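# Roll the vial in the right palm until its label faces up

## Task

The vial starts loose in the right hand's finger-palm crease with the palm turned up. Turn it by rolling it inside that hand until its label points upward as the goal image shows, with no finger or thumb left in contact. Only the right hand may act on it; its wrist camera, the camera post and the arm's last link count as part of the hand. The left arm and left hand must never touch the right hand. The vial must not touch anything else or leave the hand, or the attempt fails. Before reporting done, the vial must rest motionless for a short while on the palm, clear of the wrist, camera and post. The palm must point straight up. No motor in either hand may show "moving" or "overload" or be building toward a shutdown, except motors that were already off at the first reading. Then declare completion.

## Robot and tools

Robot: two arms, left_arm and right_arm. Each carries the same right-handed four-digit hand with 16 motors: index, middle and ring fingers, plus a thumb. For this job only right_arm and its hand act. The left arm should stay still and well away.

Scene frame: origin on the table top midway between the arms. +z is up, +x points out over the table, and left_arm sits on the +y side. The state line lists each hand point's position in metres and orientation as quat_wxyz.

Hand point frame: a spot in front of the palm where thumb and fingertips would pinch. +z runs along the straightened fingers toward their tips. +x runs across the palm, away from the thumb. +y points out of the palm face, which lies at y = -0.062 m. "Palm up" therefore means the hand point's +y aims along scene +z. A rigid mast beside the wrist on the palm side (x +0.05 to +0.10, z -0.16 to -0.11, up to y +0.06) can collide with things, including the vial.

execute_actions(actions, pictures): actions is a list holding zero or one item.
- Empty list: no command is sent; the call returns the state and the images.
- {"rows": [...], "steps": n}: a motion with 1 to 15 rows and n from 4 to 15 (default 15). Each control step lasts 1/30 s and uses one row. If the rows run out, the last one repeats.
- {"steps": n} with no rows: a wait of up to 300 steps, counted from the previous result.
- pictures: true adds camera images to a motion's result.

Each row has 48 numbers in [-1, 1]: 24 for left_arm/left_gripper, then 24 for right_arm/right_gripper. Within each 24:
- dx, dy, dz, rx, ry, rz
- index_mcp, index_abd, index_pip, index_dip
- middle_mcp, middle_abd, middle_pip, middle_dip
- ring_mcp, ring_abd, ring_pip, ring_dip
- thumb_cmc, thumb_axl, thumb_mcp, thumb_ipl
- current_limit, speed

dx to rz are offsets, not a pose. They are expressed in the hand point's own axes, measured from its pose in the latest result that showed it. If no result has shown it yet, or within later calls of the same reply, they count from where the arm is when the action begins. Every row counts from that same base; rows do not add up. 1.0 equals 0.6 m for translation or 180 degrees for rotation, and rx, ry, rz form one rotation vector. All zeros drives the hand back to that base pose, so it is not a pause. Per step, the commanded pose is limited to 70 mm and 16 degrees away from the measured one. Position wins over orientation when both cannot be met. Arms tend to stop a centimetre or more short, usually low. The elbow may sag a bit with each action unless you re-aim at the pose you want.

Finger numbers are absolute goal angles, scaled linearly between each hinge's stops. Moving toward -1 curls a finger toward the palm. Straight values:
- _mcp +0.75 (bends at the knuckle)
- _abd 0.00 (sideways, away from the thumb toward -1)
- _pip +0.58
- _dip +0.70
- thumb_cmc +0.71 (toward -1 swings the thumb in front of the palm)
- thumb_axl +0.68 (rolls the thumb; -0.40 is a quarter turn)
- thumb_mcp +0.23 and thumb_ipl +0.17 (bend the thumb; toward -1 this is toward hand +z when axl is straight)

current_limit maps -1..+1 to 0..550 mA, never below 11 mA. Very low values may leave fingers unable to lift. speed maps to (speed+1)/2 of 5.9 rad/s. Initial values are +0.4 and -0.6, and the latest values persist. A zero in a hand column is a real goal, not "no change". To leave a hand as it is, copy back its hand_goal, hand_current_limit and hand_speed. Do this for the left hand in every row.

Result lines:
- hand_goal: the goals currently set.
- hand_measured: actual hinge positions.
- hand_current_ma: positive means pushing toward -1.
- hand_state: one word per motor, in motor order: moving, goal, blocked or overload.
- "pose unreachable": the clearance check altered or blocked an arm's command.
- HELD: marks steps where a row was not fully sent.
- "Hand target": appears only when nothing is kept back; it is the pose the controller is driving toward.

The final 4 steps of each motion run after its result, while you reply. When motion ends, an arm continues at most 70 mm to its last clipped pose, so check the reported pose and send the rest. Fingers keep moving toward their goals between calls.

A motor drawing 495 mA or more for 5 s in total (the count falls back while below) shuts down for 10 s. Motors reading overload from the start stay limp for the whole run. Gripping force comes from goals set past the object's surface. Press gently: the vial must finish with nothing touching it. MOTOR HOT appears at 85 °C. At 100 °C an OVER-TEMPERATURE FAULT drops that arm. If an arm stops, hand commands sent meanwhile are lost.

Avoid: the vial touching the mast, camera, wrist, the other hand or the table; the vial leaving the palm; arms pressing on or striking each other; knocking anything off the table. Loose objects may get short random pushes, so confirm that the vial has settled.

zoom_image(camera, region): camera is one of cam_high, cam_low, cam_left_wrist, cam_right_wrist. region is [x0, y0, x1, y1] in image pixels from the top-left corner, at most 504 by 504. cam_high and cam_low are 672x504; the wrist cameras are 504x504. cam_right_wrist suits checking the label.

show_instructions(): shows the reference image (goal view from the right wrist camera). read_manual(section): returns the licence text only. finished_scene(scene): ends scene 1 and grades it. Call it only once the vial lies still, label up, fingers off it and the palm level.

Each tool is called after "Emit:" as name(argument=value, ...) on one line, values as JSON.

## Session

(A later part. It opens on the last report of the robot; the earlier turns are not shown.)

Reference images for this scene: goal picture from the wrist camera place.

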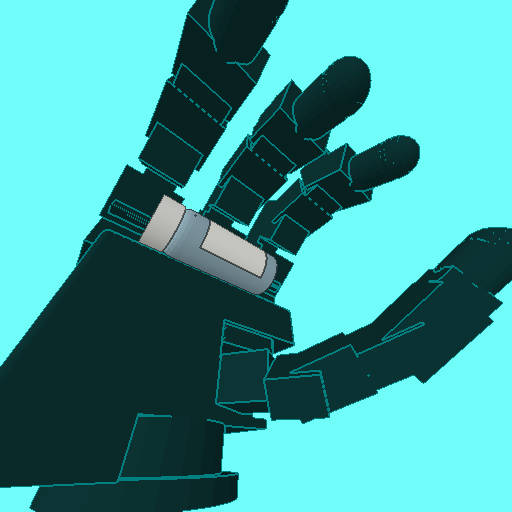

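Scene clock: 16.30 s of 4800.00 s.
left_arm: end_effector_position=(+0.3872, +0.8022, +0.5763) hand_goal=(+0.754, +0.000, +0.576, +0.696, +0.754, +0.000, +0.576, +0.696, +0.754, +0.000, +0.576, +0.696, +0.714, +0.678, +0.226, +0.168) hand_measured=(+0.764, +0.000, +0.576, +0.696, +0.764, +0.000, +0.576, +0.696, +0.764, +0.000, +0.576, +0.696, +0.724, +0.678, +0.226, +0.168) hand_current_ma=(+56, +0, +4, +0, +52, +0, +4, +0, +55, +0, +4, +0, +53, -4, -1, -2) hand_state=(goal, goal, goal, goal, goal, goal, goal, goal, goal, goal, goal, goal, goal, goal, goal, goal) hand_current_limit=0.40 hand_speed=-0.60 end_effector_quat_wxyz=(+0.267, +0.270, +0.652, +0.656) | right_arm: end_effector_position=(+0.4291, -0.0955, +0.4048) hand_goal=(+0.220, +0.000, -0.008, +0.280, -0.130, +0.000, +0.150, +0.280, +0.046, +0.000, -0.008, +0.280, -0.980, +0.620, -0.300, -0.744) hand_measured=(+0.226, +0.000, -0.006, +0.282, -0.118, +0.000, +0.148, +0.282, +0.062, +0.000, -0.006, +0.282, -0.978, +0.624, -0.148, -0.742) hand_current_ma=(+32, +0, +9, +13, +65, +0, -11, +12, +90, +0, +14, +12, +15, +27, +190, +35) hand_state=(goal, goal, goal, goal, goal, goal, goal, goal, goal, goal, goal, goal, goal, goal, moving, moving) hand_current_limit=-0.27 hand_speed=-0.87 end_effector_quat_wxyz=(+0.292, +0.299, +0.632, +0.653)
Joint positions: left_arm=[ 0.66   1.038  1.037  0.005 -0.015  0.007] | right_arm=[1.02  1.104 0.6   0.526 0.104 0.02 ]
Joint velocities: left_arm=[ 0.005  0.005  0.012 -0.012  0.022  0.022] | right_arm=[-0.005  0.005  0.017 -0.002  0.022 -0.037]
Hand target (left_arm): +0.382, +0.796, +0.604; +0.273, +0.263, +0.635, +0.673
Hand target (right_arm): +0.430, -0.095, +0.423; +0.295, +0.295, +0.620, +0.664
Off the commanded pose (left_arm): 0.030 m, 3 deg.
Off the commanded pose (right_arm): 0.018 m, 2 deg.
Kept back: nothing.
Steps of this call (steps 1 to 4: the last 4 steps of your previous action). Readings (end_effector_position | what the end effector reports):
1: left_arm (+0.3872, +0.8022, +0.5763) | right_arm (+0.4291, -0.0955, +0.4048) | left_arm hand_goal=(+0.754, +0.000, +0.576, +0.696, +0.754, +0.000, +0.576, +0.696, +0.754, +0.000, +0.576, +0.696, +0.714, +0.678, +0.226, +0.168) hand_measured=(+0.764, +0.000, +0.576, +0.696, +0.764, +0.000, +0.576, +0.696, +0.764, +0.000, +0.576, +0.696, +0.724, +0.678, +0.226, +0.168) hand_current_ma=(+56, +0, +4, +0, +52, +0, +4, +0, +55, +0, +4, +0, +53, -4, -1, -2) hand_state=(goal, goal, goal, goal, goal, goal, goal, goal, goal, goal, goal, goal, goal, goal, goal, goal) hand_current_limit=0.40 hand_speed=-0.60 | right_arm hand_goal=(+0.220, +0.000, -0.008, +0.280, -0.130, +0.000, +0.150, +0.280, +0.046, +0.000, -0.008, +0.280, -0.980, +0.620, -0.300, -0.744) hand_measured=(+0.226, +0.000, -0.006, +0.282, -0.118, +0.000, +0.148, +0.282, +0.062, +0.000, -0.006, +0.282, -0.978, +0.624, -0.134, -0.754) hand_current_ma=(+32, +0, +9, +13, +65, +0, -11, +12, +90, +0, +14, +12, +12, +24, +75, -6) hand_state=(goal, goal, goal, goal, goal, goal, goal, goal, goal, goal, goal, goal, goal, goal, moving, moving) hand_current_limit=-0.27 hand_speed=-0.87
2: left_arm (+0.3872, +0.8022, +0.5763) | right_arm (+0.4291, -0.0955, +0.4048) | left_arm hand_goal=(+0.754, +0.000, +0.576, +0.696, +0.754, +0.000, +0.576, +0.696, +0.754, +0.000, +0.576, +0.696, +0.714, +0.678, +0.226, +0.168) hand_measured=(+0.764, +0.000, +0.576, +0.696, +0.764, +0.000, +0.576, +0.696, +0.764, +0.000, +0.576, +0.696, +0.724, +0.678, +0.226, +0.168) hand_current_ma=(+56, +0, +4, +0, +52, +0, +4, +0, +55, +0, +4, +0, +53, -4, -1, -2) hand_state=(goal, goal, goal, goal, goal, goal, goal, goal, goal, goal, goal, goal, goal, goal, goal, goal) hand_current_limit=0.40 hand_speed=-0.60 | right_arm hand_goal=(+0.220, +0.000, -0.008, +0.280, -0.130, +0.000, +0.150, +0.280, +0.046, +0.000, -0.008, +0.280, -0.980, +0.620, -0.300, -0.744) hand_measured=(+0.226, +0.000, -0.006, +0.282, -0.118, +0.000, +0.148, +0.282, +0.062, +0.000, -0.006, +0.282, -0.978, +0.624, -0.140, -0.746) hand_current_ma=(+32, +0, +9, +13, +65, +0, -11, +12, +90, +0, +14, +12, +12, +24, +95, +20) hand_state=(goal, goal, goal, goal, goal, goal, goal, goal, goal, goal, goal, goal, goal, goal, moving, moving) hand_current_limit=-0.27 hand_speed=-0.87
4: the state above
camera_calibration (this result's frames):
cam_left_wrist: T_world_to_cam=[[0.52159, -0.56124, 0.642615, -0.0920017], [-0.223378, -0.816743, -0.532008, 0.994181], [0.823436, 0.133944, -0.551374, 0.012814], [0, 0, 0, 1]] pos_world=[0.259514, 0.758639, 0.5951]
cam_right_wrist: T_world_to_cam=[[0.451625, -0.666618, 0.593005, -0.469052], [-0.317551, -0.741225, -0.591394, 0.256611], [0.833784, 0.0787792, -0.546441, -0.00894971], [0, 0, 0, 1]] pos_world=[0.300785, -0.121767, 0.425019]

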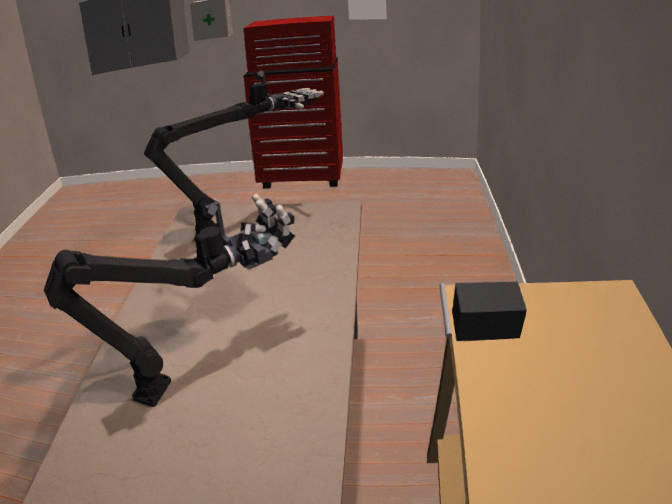

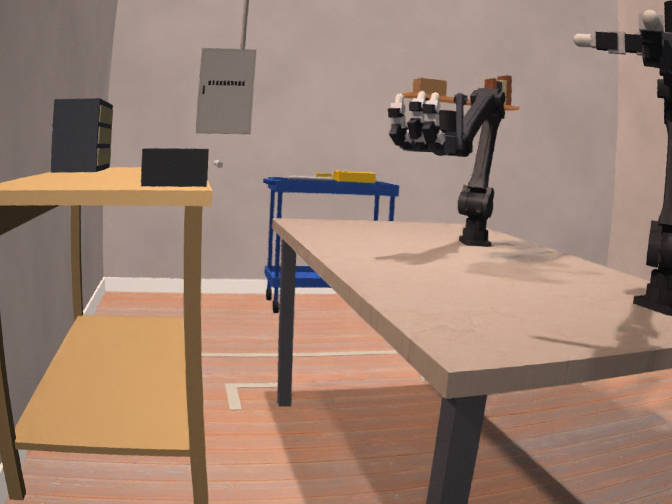

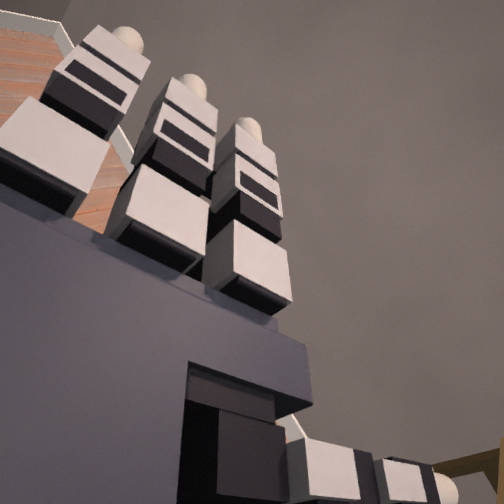

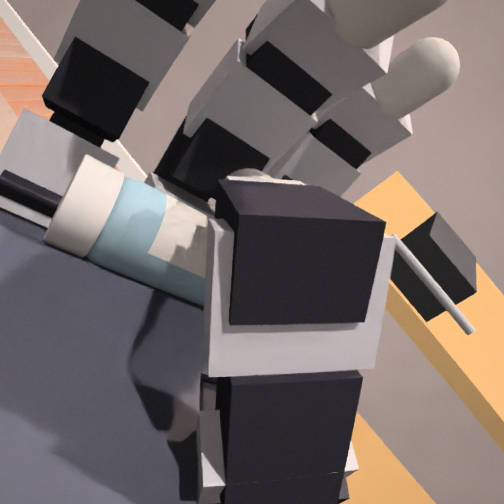

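Emit:
execute_actions(actions=[{"rows": [[-0.001,0.0479,-0.0119,-0.0166,0,0,0.754,0,0.576,0.696,0.754,0,0.576,0.696,0.754,0,0.576,0.696,0.714,0.678,0.226,0.168,0.4,-0.6,0,0.0303,0.0035,-0.0108,0.0005,0.001,0.22,0,-0.008,0.28,-0.13,0,0.15,0.28,0.046,0,-0.008,0.28,-0.98,0.62,-0.02,-0.744,0.5,0.1]], "steps": 6}])

Emit:
execute_actions(actions=[{"rows": [[-0.001,0.0479,-0.0119,-0.0166,0,0,0.754,0,0.576,0.696,0.754,0,0.576,0.696,0.754,0,0.576,0.696,0.714,0.678,0.226,0.168,0.4,-0.6,0,0.0303,0.0035,-0.0108,0.0005,0.001,0.22,0,-0.008,0.28,-0.13,0,0.15,0.28,0.046,0,-0.008,0.28,-0.98,0.62,-0.02,-0.81,0.5,0.1]], "steps": 5}])

Emit:
execute_actions(actions=[{"rows": [[-0.001,0.0479,-0.0119,-0.0166,0,0,0.754,0,0.576,0.696,0.754,0,0.576,0.696,0.754,0,0.576,0.696,0.714,0.678,0.226,0.168,0.4,-0.6,0,0.0303,0.0035,-0.0108,0.0005,0.001,0.22,0,-0.008,0.28,-0.13,0,0.15,0.28,0.046,0,-0.008,0.28,-0.98,0.62,-0.3,-0.81,-0.27,-0.4]], "steps": 8}])

Emit:
execute_actions(actions=[{"rows": [[-0.001,0.0479,-0.0119,-0.0166,0,0,0.754,0,0.576,0.696,0.754,0,0.576,0.696,0.754,0,0.576,0.696,0.714,0.678,0.226,0.168,0.4,-0.6,0,0.0303,0.0035,-0.0108,0.0005,0.001,0.22,0,-0.008,0.28,-0.13,0,0.15,0.28,0.046,0,-0.008,0.28,-0.98,0.62,-0.3,-0.76,-0.27,-0.87]], "steps": 10}])

Emit:
execute_actions(actions=[{"steps": 4}], pictures=true)

Emit:
zoom_image(camera="cam_right_wrist", region=[30, 140, 230, 320])

Scene clock: 17.23 s of 4800.00 s.
left_arm: end_effector_position=(+0.3872, +0.8022, +0.5763) hand_goal=(+0.754, +0.000, +0.576, +0.696, +0.754, +0.000, +0.576, +0.696, +0.754, +0.000, +0.576, +0.696, +0.714, +0.678, +0.226, +0.168) hand_measured=(+0.764, +0.000, +0.576, +0.696, +0.764, +0.000, +0.576, +0.696, +0.764, +0.000, +0.576, +0.696, +0.724, +0.678, +0.226, +0.168) hand_current_ma=(+56, +0, +4, +0, +52, +0, +4, +0, +55, +0, +4, +0, +53, -4, -1, -2) hand_state=(goal, goal, goal, goal, goal, goal, goal, goal, goal, goal, goal, goal, goal, goal, goal, goal) hand_current_limit=0.40 hand_speed=-0.60 end_effector_quat_wxyz=(+0.267, +0.270, +0.652, +0.656) | right_arm: end_effector_position=(+0.4291, -0.0955, +0.4048) hand_goal=(+0.220, +0.000, -0.008, +0.280, -0.130, +0.000, +0.150, +0.280, +0.046, +0.000, -0.008, +0.280, -0.980, +0.620, -0.020, -0.744) hand_measured=(+0.226, +0.000, -0.006, +0.282, -0.118, +0.000, +0.148, +0.282, +0.062, +0.000, -0.006, +0.282, -0.976, +0.624, -0.148, -0.738) hand_current_ma=(+32, +0, +9, +13, +65, +0, -11, +12, +90, +0, +14, +12, +16, +27, -133, +35) hand_state=(goal, goal, goal, goal, goal, goal, goal, goal, goal, goal, goal, goal, goal, goal, moving, goal) hand_current_limit=0.50 hand_speed=0.10 end_effector_quat_wxyz=(+0.292, +0.299, +0.632, +0.653)
Joint positions: left_arm=[ 0.66   1.038  1.037  0.005 -0.015  0.007] | right_arm=[1.02  1.104 0.6   0.526 0.104 0.02 ]
Joint velocities: left_arm=[ 0.005 -0.005  0.002 -0.017 -0.051  0.037] | right_arm=[ 0.005 -0.005  0.007  0.017  0.022 -0.007]
Steps of this call (steps 1 to 26: nothing new was sent; steps 27 to 28: the first 2 steps of this action). Readings (end_effector_position | what the end effector reports):
27: left_arm (+0.3872, +0.8022, +0.5763) | right_arm (+0.4291, -0.0955, +0.4048) | left_arm hand_goal=(+0.754, +0.000, +0.576, +0.696, +0.754, +0.000, +0.576, +0.696, +0.754, +0.000, +0.576, +0.696, +0.714, +0.678, +0.226, +0.168) hand_measured=(+0.764, +0.000, +0.576, +0.696, +0.764, +0.000, +0.576, +0.696, +0.764, +0.000, +0.576, +0.696, +0.724, +0.678, +0.226, +0.168) hand_current_ma=(+56, +0, +4, +0, +52, +0, +4, +0, +55, +0, +4, +0, +53, -4, -1, -2) hand_state=(goal, goal, goal, goal, goal, goal, goal, goal, goal, goal, goal, goal, goal, goal, goal, goal) hand_current_limit=0.40 hand_speed=-0.60 | right_arm hand_goal=(+0.220, +0.000, -0.008, +0.280, -0.130, +0.000, +0.150, +0.280, +0.046, +0.000, -0.008, +0.280, -0.980, +0.620, -0.020, -0.744) hand_measured=(+0.226, +0.000, -0.006, +0.282, -0.118, +0.000, +0.148, +0.282, +0.062, +0.000, -0.006, +0.282, -0.976, +0.624, -0.150, -0.738) hand_current_ma=(+32, +0, +9, +13, +65, +0, -11, +12, +90, +0, +14, +12, +17, +27, +201, +37) hand_state=(goal, goal, goal, goal, goal, goal, goal, goal, goal, goal, goal, goal, goal, goal, moving, goal) hand_current_limit=0.50 hand_speed=0.10
28: the state above

Scene clock: 17.40 s of 4800.00 s.
left_arm: end_effector_position=(+0.3872, +0.8022, +0.5763) hand_goal=(+0.754, +0.000, +0.576, +0.696, +0.754, +0.000, +0.576, +0.696, +0.754, +0.000, +0.576, +0.696, +0.714, +0.678, +0.226, +0.168) hand_measured=(+0.764, +0.000, +0.576, +0.696, +0.764, +0.000, +0.576, +0.696, +0.764, +0.000, +0.576, +0.696, +0.724, +0.678, +0.226, +0.168) hand_current_ma=(+56, +0, +4, +0, +52, +0, +4, +0, +55, +0, +4, +0, +53, -4, -1, -2) hand_state=(goal, goal, goal, goal, goal, goal, goal, goal, goal, goal, goal, goal, goal, goal, goal, goal) hand_current_limit=0.40 hand_speed=-0.60 end_effector_quat_wxyz=(+0.267, +0.270, +0.652, +0.656) | right_arm: end_effector_position=(+0.4291, -0.0955, +0.4048) hand_goal=(+0.220, +0.000, -0.008, +0.280, -0.130, +0.000, +0.150, +0.280, +0.046, +0.000, -0.008, +0.280, -0.980, +0.620, -0.020, -0.810) hand_measured=(+0.226, +0.000, -0.006, +0.282, -0.118, +0.000, +0.148, +0.282, +0.062, +0.000, -0.006, +0.282, -0.982, +0.620, -0.034, -0.744) hand_current_ma=(+32, +0, +9, +13, +65, +0, -11, +12, +90, +0, +14, +12, -8, +5, -26, +6) hand_state=(goal, goal, goal, goal, goal, goal, goal, goal, goal, goal, goal, goal, goal, goal, moving, moving) hand_current_limit=0.50 hand_speed=0.10 end_effector_quat_wxyz=(+0.292, +0.299, +0.632, +0.653)
Joint positions: left_arm=[ 0.66   1.038  1.037  0.005 -0.015  0.007] | right_arm=[1.02  1.104 0.6   0.526 0.104 0.02 ]
Joint velocities: left_arm=[-0.005 -0.005  0.007  0.012 -0.051  0.037] | right_arm=[ 0.005 -0.005 -0.002 -0.017  0.081 -0.022]
Off your previous action's commanded pose (left_arm): 0.030 m, 3 deg at its last step (step 4 of this call).
Off your previous action's commanded pose (right_arm): 0.018 m, 2 deg at its last step (step 4 of this call).
Steps of this call (steps 1 to 4: the last 4 steps of your previous action; step 5: the first step of this action, its rows measured from where the robot was after step 4). Readings (end_effector_position | what the end effector reports):
4: left_arm (+0.3872, +0.8022, +0.5763) | right_arm (+0.4291, -0.0955, +0.4048) | left_arm hand_goal=(+0.754, +0.000, +0.576, +0.696, +0.754, +0.000, +0.576, +0.696, +0.754, +0.000, +0.576, +0.696, +0.714, +0.678, +0.226, +0.168) hand_measured=(+0.764, +0.000, +0.576, +0.696, +0.764, +0.000, +0.576, +0.696, +0.764, +0.000, +0.576, +0.696, +0.724, +0.678, +0.226, +0.168) hand_current_ma=(+56, +0, +4, +0, +52, +0, +4, +0, +55, +0, +4, +0, +53, -4, -1, -2) hand_state=(goal, goal, goal, goal, goal, goal, goal, goal, goal, goal, goal, goal, goal, goal, goal, goal) hand_current_limit=0.40 hand_speed=-0.60 | right_arm hand_goal=(+0.220, +0.000, -0.008, +0.280, -0.130, +0.000, +0.150, +0.280, +0.046, +0.000, -0.008, +0.280, -0.980, +0.620, -0.020, -0.744) hand_measured=(+0.226, +0.000, -0.006, +0.282, -0.118, +0.000, +0.148, +0.282, +0.062, +0.000, -0.006, +0.282, -0.982, +0.620, -0.048, -0.742) hand_current_ma=(+32, +0, +9, +13, +65, +0, -11, +12, +90, +0, +14, +12, -7, +5, -38, +6) hand_state=(goal, goal, goal, goal, goal, goal, goal, goal, goal, goal, goal, goal, goal, goal, moving, goal) hand_current_limit=0.50 hand_speed=0.10
5: the state above

Scene clock: 17.67 s of 4800.00 s.
left_arm: end_effector_position=(+0.3872, +0.8022, +0.5763) hand_goal=(+0.754, +0.000, +0.576, +0.696, +0.754, +0.000, +0.576, +0.696, +0.754, +0.000, +0.576, +0.696, +0.714, +0.678, +0.226, +0.168) hand_measured=(+0.764, +0.000, +0.576, +0.696, +0.764, +0.000, +0.576, +0.696, +0.764, +0.000, +0.576, +0.696, +0.724, +0.678, +0.226, +0.168) hand_current_ma=(+56, +0, +4, +0, +52, +0, +4, +0, +55, +0, +4, +0, +53, -4, -1, -2) hand_state=(goal, goal, goal, goal, goal, goal, goal, goal, goal, goal, goal, goal, goal, goal, goal, goal) hand_current_limit=0.40 hand_speed=-0.60 end_effector_quat_wxyz=(+0.267, +0.270, +0.652, +0.656) | right_arm: end_effector_position=(+0.4291, -0.0955, +0.4048) hand_goal=(+0.220, +0.000, -0.008, +0.280, -0.130, +0.000, +0.150, +0.280, +0.046, +0.000, -0.008, +0.280, -0.980, +0.620, -0.300, -0.810) hand_measured=(+0.226, +0.000, -0.006, +0.282, -0.118, +0.000, +0.148, +0.282, +0.062, +0.000, -0.006, +0.282, -0.982, +0.620, -0.058, -0.810) hand_current_ma=(+32, +0, +9, +13, +65, +0, -11, +12, +90, +0, +14, +12, -8, +5, +58, +5) hand_state=(goal, goal, goal, goal, goal, goal, goal, goal, goal, goal, goal, goal, goal, goal, moving, goal) hand_current_limit=-0.27 hand_speed=-0.40 end_effector_quat_wxyz=(+0.292, +0.299, +0.632, +0.653)
Joint positions: left_arm=[ 0.66   1.038  1.037  0.005 -0.015  0.007] | right_arm=[1.02  1.104 0.6   0.526 0.104 0.02 ]
Joint velocities: left_arm=[ 0.005 -0.005 -0.002  0.002 -0.007 -0.007] | right_arm=[-0.015 -0.015 -0.012  0.022 -0.007 -0.051]
Off your previous action's commanded pose (left_arm): 0.030 m, 3 deg at its last step (step 4 of this call).
Off your previous action's commanded pose (right_arm): 0.018 m, 2 deg at its last step (step 4 of this call).
Steps of this call (steps 1 to 4: the last 4 steps of your previous action; steps 5 to 8: the first 4 steps of this action, its rows measured from where the robot was after step 4). Readings (end_effector_position | what the end effector reports):
4: left_arm (+0.3872, +0.8022, +0.5763) | right_arm (+0.4291, -0.0955, +0.4048) | left_arm hand_goal=(+0.754, +0.000, +0.576, +0.696, +0.754, +0.000, +0.576, +0.696, +0.754, +0.000, +0.576, +0.696, +0.714, +0.678, +0.226, +0.168) hand_measured=(+0.764, +0.000, +0.576, +0.696, +0.764, +0.000, +0.576, +0.696, +0.764, +0.000, +0.576, +0.696, +0.724, +0.678, +0.226, +0.168) hand_current_ma=(+56, +0, +4, +0, +52, +0, +4, +0, +55, +0, +4, +0, +53, -4, -1, -2) hand_state=(goal, goal, goal, goal, goal, goal, goal, goal, goal, goal, goal, goal, goal, goal, goal, goal) hand_current_limit=0.40 hand_speed=-0.60 | right_arm hand_goal=(+0.220, +0.000, -0.008, +0.280, -0.130, +0.000, +0.150, +0.280, +0.046, +0.000, -0.008, +0.280, -0.980, +0.620, -0.020, -0.810) hand_measured=(+0.226, +0.000, -0.006, +0.282, -0.118, +0.000, +0.148, +0.282, +0.062, +0.000, -0.006, +0.282, -0.982, +0.620, -0.028, -0.806) hand_current_ma=(+32, +0, +9, +13, +65, +0, -11, +12, +90, +0, +14, +12, -8, +5, -53, -5) hand_state=(goal, goal, goal, goal, goal, goal, goal, goal, goal, goal, goal, goal, goal, goal, goal, moving) hand_current_limit=0.50 hand_speed=0.10
5: left_arm (+0.3872, +0.8022, +0.5763) | right_arm (+0.4291, -0.0955, +0.4048) | left_arm hand_goal=(+0.754, +0.000, +0.576, +0.696, +0.754, +0.000, +0.576, +0.696, +0.754, +0.000, +0.576, +0.696, +0.714, +0.678, +0.226, +0.168) hand_measured=(+0.764, +0.000, +0.576, +0.696, +0.764, +0.000, +0.576, +0.696, +0.764, +0.000, +0.576, +0.696, +0.724, +0.678, +0.226, +0.168) hand_current_ma=(+56, +0, +4, +0, +52, +0, +4, +0, +55, +0, +4, +0, +53, -4, -1, -2) hand_state=(goal, goal, goal, goal, goal, goal, goal, goal, goal, goal, goal, goal, goal, goal, goal, goal) hand_current_limit=0.40 hand_speed=-0.60 | right_arm hand_goal=(+0.220, +0.000, -0.008, +0.280, -0.130, +0.000, +0.150, +0.280, +0.046, +0.000, -0.008, +0.280, -0.980, +0.620, -0.300, -0.810) hand_measured=(+0.226, +0.000, -0.006, +0.282, -0.118, +0.000, +0.148, +0.282, +0.062, +0.000, -0.006, +0.282, -0.982, +0.620, -0.028, -0.808) hand_current_ma=(+32, +0, +9, +13, +65, +0, -11, +12, +90, +0, +14, +12, -8, +5, -53, +2) hand_state=(goal, goal, goal, goal, goal, goal, goal, goal, goal, goal, goal, goal, goal, goal, moving, moving) hand_current_limit=-0.27 hand_speed=-0.40
6: left_arm (+0.3872, +0.8022, +0.5763) | right_arm (+0.4291, -0.0955, +0.4048) | left_arm hand_goal=(+0.754, +0.000, +0.576, +0.696, +0.754, +0.000, +0.576, +0.696, +0.754, +0.000, +0.576, +0.696, +0.714, +0.678, +0.226, +0.168) hand_measured=(+0.764, +0.000, +0.576, +0.696, +0.764, +0.000, +0.576, +0.696, +0.764, +0.000, +0.576, +0.696, +0.724, +0.678, +0.226, +0.168) hand_current_ma=(+56, +0, +4, +0, +52, +0, +4, +0, +55, +0, +4, +0, +53, -4, -1, -2) hand_state=(goal, goal, goal, goal, goal, goal, goal, goal, goal, goal, goal, goal, goal, goal, goal, goal) hand_current_limit=0.40 hand_speed=-0.60 | right_arm hand_goal=(+0.220, +0.000, -0.008, +0.280, -0.130, +0.000, +0.150, +0.280, +0.046, +0.000, -0.008, +0.280, -0.980, +0.620, -0.300, -0.810) hand_measured=(+0.226, +0.000, -0.006, +0.282, -0.118, +0.000, +0.148, +0.282, +0.062, +0.000, -0.006, +0.282, -0.982, +0.620, -0.030, -0.810) hand_current_ma=(+32, +0, +9, +13, +65, +0, -11, +12, +90, +0, +14, +12, -8, +5, +96, +6) hand_state=(goal, goal, goal, goal, goal, goal, goal, goal, goal, goal, goal, goal, goal, goal, moving, goal) hand_current_limit=-0.27 hand_speed=-0.40
8: the state above

Scene clock: 18.00 s of 4800.00 s.
left_arm: end_effector_position=(+0.3872, +0.8022, +0.5763) hand_goal=(+0.754, +0.000, +0.576, +0.696, +0.754, +0.000, +0.576, +0.696, +0.754, +0.000, +0.576, +0.696, +0.714, +0.678, +0.226, +0.168) hand_measured=(+0.764, +0.000, +0.576, +0.696, +0.764, +0.000, +0.576, +0.696, +0.764, +0.000, +0.576, +0.696, +0.724, +0.678, +0.226, +0.168) hand_current_ma=(+56, +0, +4, +0, +52, +0, +4, +0, +55, +0, +4, +0, +53, -4, -1, -2) hand_state=(goal, goal, goal, goal, goal, goal, goal, goal, goal, goal, goal, goal, goal, goal, goal, goal) hand_current_limit=0.40 hand_speed=-0.60 end_effector_quat_wxyz=(+0.267, +0.270, +0.652, +0.656) | right_arm: end_effector_position=(+0.4291, -0.0955, +0.4048) hand_goal=(+0.220, +0.000, -0.008, +0.280, -0.130, +0.000, +0.150, +0.280, +0.046, +0.000, -0.008, +0.280, -0.980, +0.620, -0.300, -0.760) hand_measured=(+0.226, +0.000, -0.006, +0.282, -0.118, +0.000, +0.148, +0.282, +0.062, +0.000, -0.006, +0.282, -0.978, +0.622, -0.098, -0.778) hand_current_ma=(+32, +0, +9, +13, +65, +0, -11, +12, +90, +0, +14, +12, +9, +15, +142, +10) hand_state=(goal, goal, goal, goal, goal, goal, goal, goal, goal, goal, goal, goal, goal, goal, moving, moving) hand_current_limit=-0.27 hand_speed=-0.87 end_effector_quat_wxyz=(+0.292, +0.299, +0.632, +0.653)
Joint positions: left_arm=[ 0.66   1.038  1.037  0.005 -0.015  0.007] | right_arm=[1.02  1.104 0.6   0.526 0.104 0.02 ]
Joint velocities: left_arm=[-0.005 -0.024  0.007  0.017 -0.007 -0.037] | right_arm=[-0.005 -0.005  0.007  0.002 -0.022 -0.095]
Off your previous action's commanded pose (left_arm): 0.030 m, 3 deg at its last step (step 4 of this call).
Off your previous action's commanded pose (right_arm): 0.018 m, 2 deg at its last step (step 4 of this call).
Steps of this call (steps 1 to 4: the last 4 steps of your previous action; steps 5 to 10: the first 6 steps of this action, its rows measured from where the robot was after step 4). Readings (end_effector_position | what the end effector reports):
4: left_arm (+0.3872, +0.8022, +0.5763) | right_arm (+0.4291, -0.0955, +0.4048) | left_arm hand_goal=(+0.754, +0.000, +0.576, +0.696, +0.754, +0.000, +0.576, +0.696, +0.754, +0.000, +0.576, +0.696, +0.714, +0.678, +0.226, +0.168) hand_measured=(+0.764, +0.000, +0.576, +0.696, +0.764, +0.000, +0.576, +0.696, +0.764, +0.000, +0.576, +0.696, +0.724, +0.678, +0.226, +0.168) hand_current_ma=(+56, +0, +4, +0, +52, +0, +4, +0, +55, +0, +4, +0, +53, -4, -1, -2) hand_state=(goal, goal, goal, goal, goal, goal, goal, goal, goal, goal, goal, goal, goal, goal, goal, goal) hand_current_limit=0.40 hand_speed=-0.60 | right_arm hand_goal=(+0.220, +0.000, -0.008, +0.280, -0.130, +0.000, +0.150, +0.280, +0.046, +0.000, -0.008, +0.280, -0.980, +0.620, -0.300, -0.810) hand_measured=(+0.226, +0.000, -0.006, +0.282, -0.118, +0.000, +0.148, +0.282, +0.062, +0.000, -0.006, +0.282, -0.978, +0.622, -0.082, -0.806) hand_current_ma=(+32, +0, +9, +13, +65, +0, -11, +12, +90, +0, +14, +12, +10, +15, +199, +39) hand_state=(goal, goal, goal, goal, goal, goal, goal, goal, goal, goal, goal, goal, goal, goal, moving, moving) hand_current_limit=-0.27 hand_speed=-0.40
5: left_arm (+0.3872, +0.8022, +0.5763) | right_arm (+0.4291, -0.0955, +0.4048) | left_arm hand_goal=(+0.754, +0.000, +0.576, +0.696, +0.754, +0.000, +0.576, +0.696, +0.754, +0.000, +0.576, +0.696, +0.714, +0.678, +0.226, +0.168) hand_measured=(+0.764, +0.000, +0.576, +0.696, +0.764, +0.000, +0.576, +0.696, +0.764, +0.000, +0.576, +0.696, +0.724, +0.678, +0.226, +0.168) hand_current_ma=(+56, +0, +4, +0, +52, +0, +4, +0, +55, +0, +4, +0, +53, -4, -1, -2) hand_state=(goal, goal, goal, goal, goal, goal, goal, goal, goal, goal, goal, goal, goal, goal, goal, goal) hand_current_limit=0.40 hand_speed=-0.60 | right_arm hand_goal=(+0.220, +0.000, -0.008, +0.280, -0.130, +0.000, +0.150, +0.280, +0.046, +0.000, -0.008, +0.280, -0.980, +0.620, -0.300, -0.760) hand_measured=(+0.226, +0.000, -0.006, +0.282, -0.118, +0.000, +0.148, +0.282, +0.062, +0.000, -0.006, +0.282, -0.978, +0.622, -0.082, -0.804) hand_current_ma=(+32, +0, +9, +13, +65, +0, -11, +12, +90, +0, +14, +12, +10, +15, +199, +40) hand_state=(goal, goal, goal, goal, goal, goal, goal, goal, goal, goal, goal, goal, goal, goal, blocked, moving) hand_current_limit=-0.27 hand_speed=-0.87
6: left_arm (+0.3872, +0.8022, +0.5763) | right_arm (+0.4291, -0.0955, +0.4048) | left_arm hand_goal=(+0.754, +0.000, +0.576, +0.696, +0.754, +0.000, +0.576, +0.696, +0.754, +0.000, +0.576, +0.696, +0.714, +0.678, +0.226, +0.168) hand_measured=(+0.764, +0.000, +0.576, +0.696, +0.764, +0.000, +0.576, +0.696, +0.764, +0.000, +0.576, +0.696, +0.724, +0.678, +0.226, +0.168) hand_current_ma=(+56, +0, +4, +0, +52, +0, +4, +0, +55, +0, +4, +0, +53, -4, -1, -2) hand_state=(goal, goal, goal, goal, goal, goal, goal, goal, goal, goal, goal, goal, goal, goal, goal, goal) hand_current_limit=0.40 hand_speed=-0.60 | right_arm hand_goal=(+0.220, +0.000, -0.008, +0.280, -0.130, +0.000, +0.150, +0.280, +0.046, +0.000, -0.008, +0.280, -0.980, +0.620, -0.300, -0.760) hand_measured=(+0.226, +0.000, -0.006, +0.282, -0.118, +0.000, +0.148, +0.282, +0.062, +0.000, -0.006, +0.282, -0.978, +0.622, -0.082, -0.804) hand_current_ma=(+32, +0, +9, +13, +65, +0, -11, +12, +90, +0, +14, +12, +9, +15, +195, +13) hand_state=(goal, goal, goal, goal, goal, goal, goal, goal, goal, goal, goal, goal, goal, goal, blocked, moving) hand_current_limit=-0.27 hand_speed=-0.87
8: left_arm (+0.3872, +0.8022, +0.5763) | right_arm (+0.4291, -0.0955, +0.4048) | left_arm hand_goal=(+0.754, +0.000, +0.576, +0.696, +0.754, +0.000, +0.576, +0.696, +0.754, +0.000, +0.576, +0.696, +0.714, +0.678, +0.226, +0.168) hand_measured=(+0.764, +0.000, +0.576, +0.696, +0.764, +0.000, +0.576, +0.696, +0.764, +0.000, +0.576, +0.696, +0.724, +0.678, +0.226, +0.168) hand_current_ma=(+56, +0, +4, +0, +52, +0, +4, +0, +55, +0, +4, +0, +53, -4, -1, -2) hand_state=(goal, goal, goal, goal, goal, goal, goal, goal, goal, goal, goal, goal, goal, goal, goal, goal) hand_current_limit=0.40 hand_speed=-0.60 | right_arm hand_goal=(+0.220, +0.000, -0.008, +0.280, -0.130, +0.000, +0.150, +0.280, +0.046, +0.000, -0.008, +0.280, -0.980, +0.620, -0.300, -0.760) hand_measured=(+0.226, +0.000, -0.006, +0.282, -0.118, +0.000, +0.148, +0.282, +0.062, +0.000, -0.006, +0.282, -0.978, +0.622, -0.088, -0.792) hand_current_ma=(+32, +0, +9, +13, +65, +0, -11, +12, +90, +0, +14, +12, +9, +15, +147, +9) hand_state=(goal, goal, goal, goal, goal, goal, goal, goal, goal, goal, goal, goal, goal, goal, moving, moving) hand_current_limit=-0.27 hand_speed=-0.87
10: the state above

Scene clock: 18.13 s of 4800.00 s.
left_arm: end_effector_position=(+0.3872, +0.8022, +0.5763) hand_goal=(+0.754, +0.000, +0.576, +0.696, +0.754, +0.000, +0.576, +0.696, +0.754, +0.000, +0.576, +0.696, +0.714, +0.678, +0.226, +0.168) hand_measured=(+0.764, +0.000, +0.576, +0.696, +0.764, +0.000, +0.576, +0.696, +0.764, +0.000, +0.576, +0.696, +0.724, +0.678, +0.226, +0.168) hand_current_ma=(+56, +0, +4, +0, +52, +0, +4, +0, +55, +0, +4, +0, +53, -4, -1, -2) hand_state=(goal, goal, goal, goal, goal, goal, goal, goal, goal, goal, goal, goal, goal, goal, goal, goal) hand_current_limit=0.40 hand_speed=-0.60 end_effector_quat_wxyz=(+0.267, +0.270, +0.652, +0.656) | right_arm: end_effector_position=(+0.4291, -0.0955, +0.4048) hand_goal=(+0.220, +0.000, -0.008, +0.280, -0.130, +0.000, +0.150, +0.280, +0.046, +0.000, -0.008, +0.280, -0.980, +0.620, -0.300, -0.760) hand_measured=(+0.226, +0.000, -0.006, +0.282, -0.118, +0.000, +0.148, +0.282, +0.062, +0.000, -0.006, +0.282, -0.980, +0.622, -0.128, -0.760) hand_current_ma=(+32, +0, +9, +13, +65, +0, -11, +12, +90, +0, +14, +12, +4, +12, +139, +24) hand_state=(goal, goal, goal, goal, goal, goal, goal, goal, goal, goal, goal, goal, goal, goal, moving, moving) hand_current_limit=-0.27 hand_speed=-0.87 end_effector_quat_wxyz=(+0.292, +0.299, +0.632, +0.653)
Joint positions: left_arm=[ 0.66   1.038  1.037  0.005 -0.015  0.007] | right_arm=[1.02  1.104 0.6   0.526 0.104 0.02 ]
Joint velocities: left_arm=[-0.015 -0.015 -0.012  0.007  0.007  0.007] | right_arm=[-0.015  0.005 -0.002 -0.002  0.051  0.022]
Hand target (left_arm): +0.382, +0.796, +0.604; +0.273, +0.263, +0.635, +0.673
Hand target (right_arm): +0.430, -0.095, +0.423; +0.295, +0.295, +0.620, +0.664
Off the commanded pose (left_arm): 0.030 m, 3 deg.
Off the commanded pose (right_arm): 0.018 m, 2 deg.
Kept back: nothing.
Steps of this call (steps 1 to 4: the last 4 steps of your previous action). Readings (end_effector_position | what the end effector reports):
1: left_arm (+0.3872, +0.8022, +0.5763) | right_arm (+0.4291, -0.0955, +0.4048) | left_arm hand_goal=(+0.754, +0.000, +0.576, +0.696, +0.754, +0.000, +0.576, +0.696, +0.754, +0.000, +0.576, +0.696, +0.714, +0.678, +0.226, +0.168) hand_measured=(+0.764, +0.000, +0.576, +0.696, +0.764, +0.000, +0.576, +0.696, +0.764, +0.000, +0.576, +0.696, +0.724, +0.678, +0.226, +0.168) hand_current_ma=(+56, +0, +4, +0, +52, +0, +4, +0, +55, +0, +4, +0, +53, -4, -1, -2) hand_state=(goal, goal, goal, goal, goal, goal, goal, goal, goal, goal, goal, goal, goal, goal, goal, goal) hand_current_limit=0.40 hand_speed=-0.60 | right_arm hand_goal=(+0.220, +0.000, -0.008, +0.280, -0.130, +0.000, +0.150, +0.280, +0.046, +0.000, -0.008, +0.280, -0.980, +0.620, -0.300, -0.760) hand_measured=(+0.226, +0.000, -0.006, +0.282, -0.118, +0.000, +0.148, +0.282, +0.062, +0.000, -0.006, +0.282, -0.978, +0.622, -0.102, -0.770) hand_current_ma=(+32, +0, +9, +13, +65, +0, -11, +12, +90, +0, +14, +12, +9, +15, +92, -6) hand_state=(goal, goal, goal, goal, goal, goal, goal, goal, goal, goal, goal, goal, goal, goal, moving, moving) hand_current_limit=-0.27 hand_speed=-0.87
2: left_arm (+0.3872, +0.8022, +0.5763) | right_arm (+0.4291, -0.0955, +0.4048) | left_arm hand_goal=(+0.754, +0.000, +0.576, +0.696, +0.754, +0.000, +0.576, +0.696, +0.754, +0.000, +0.576, +0.696, +0.714, +0.678, +0.226, +0.168) hand_measured=(+0.764, +0.000, +0.576, +0.696, +0.764, +0.000, +0.576, +0.696, +0.764, +0.000, +0.576, +0.696, +0.724, +0.678, +0.226, +0.168) hand_current_ma=(+56, +0, +4, +0, +52, +0, +4, +0, +55, +0, +4, +0, +53, -4, -1, -2) hand_state=(goal, goal, goal, goal, goal, goal, goal, goal, goal, goal, goal, goal, goal, goal, goal, goal) hand_current_limit=0.40 hand_speed=-0.60 | right_arm hand_goal=(+0.220, +0.000, -0.008, +0.280, -0.130, +0.000, +0.150, +0.280, +0.046, +0.000, -0.008, +0.280, -0.980, +0.620, -0.300, -0.760) hand_measured=(+0.226, +0.000, -0.006, +0.282, -0.118, +0.000, +0.148, +0.282, +0.062, +0.000, -0.006, +0.282, -0.980, +0.622, -0.116, -0.766) hand_current_ma=(+32, +0, +9, +13, +65, +0, -11, +12, +90, +0, +14, +12, +1, +11, +23, -9) hand_state=(goal, goal, goal, goal, goal, goal, goal, goal, goal, goal, goal, goal, moving, goal, moving, moving) hand_current_limit=-0.27 hand_speed=-0.87
4: the state above
camera_calibration (this result's frames):
cam_left_wrist: T_world_to_cam=[[0.52159, -0.56124, 0.642615, -0.0920017], [-0.223378, -0.816743, -0.532008, 0.994181], [0.823436, 0.133944, -0.551374, 0.012814], [0, 0, 0, 1]] pos_world=[0.259514, 0.758639, 0.5951]
cam_right_wrist: T_world_to_cam=[[0.451625, -0.666618, 0.593005, -0.469052], [-0.317551, -0.741225, -0.591394, 0.256611], [0.833784, 0.0787792, -0.546441, -0.00894971], [0, 0, 0, 1]] pos_world=[0.300785, -0.121767, 0.425019]

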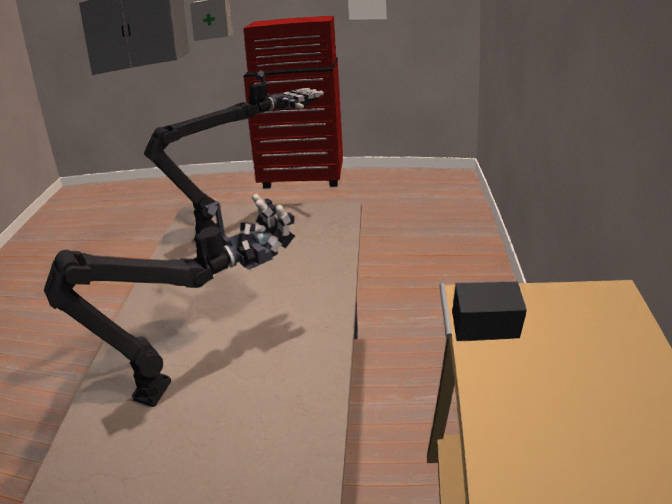

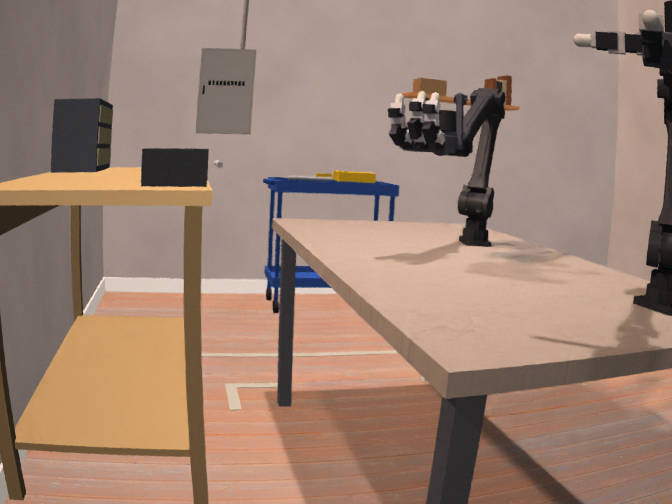

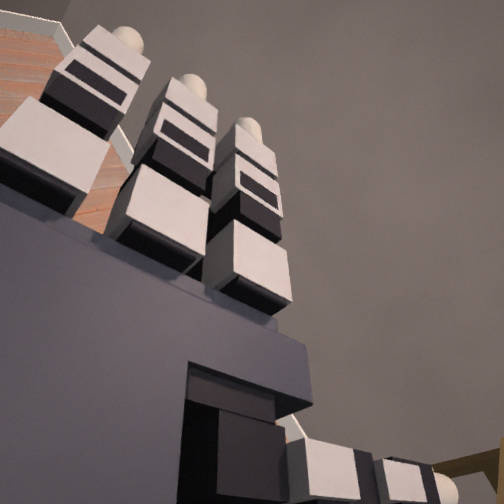

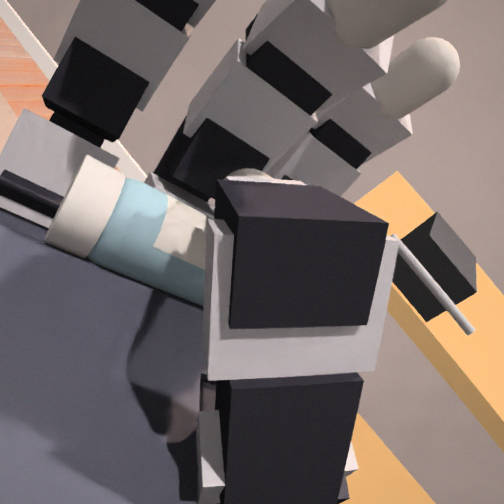

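Region (30, 140, 230, 320) of cam_right_wrist's 504x504 image, scaled by 2.520, with more detail than that image has; it fills the top 454 rows of this view, and the rest is white.

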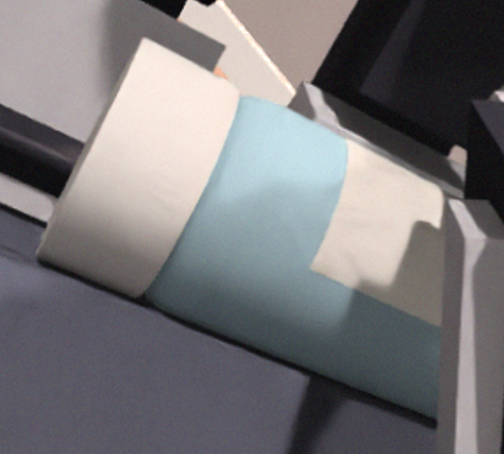

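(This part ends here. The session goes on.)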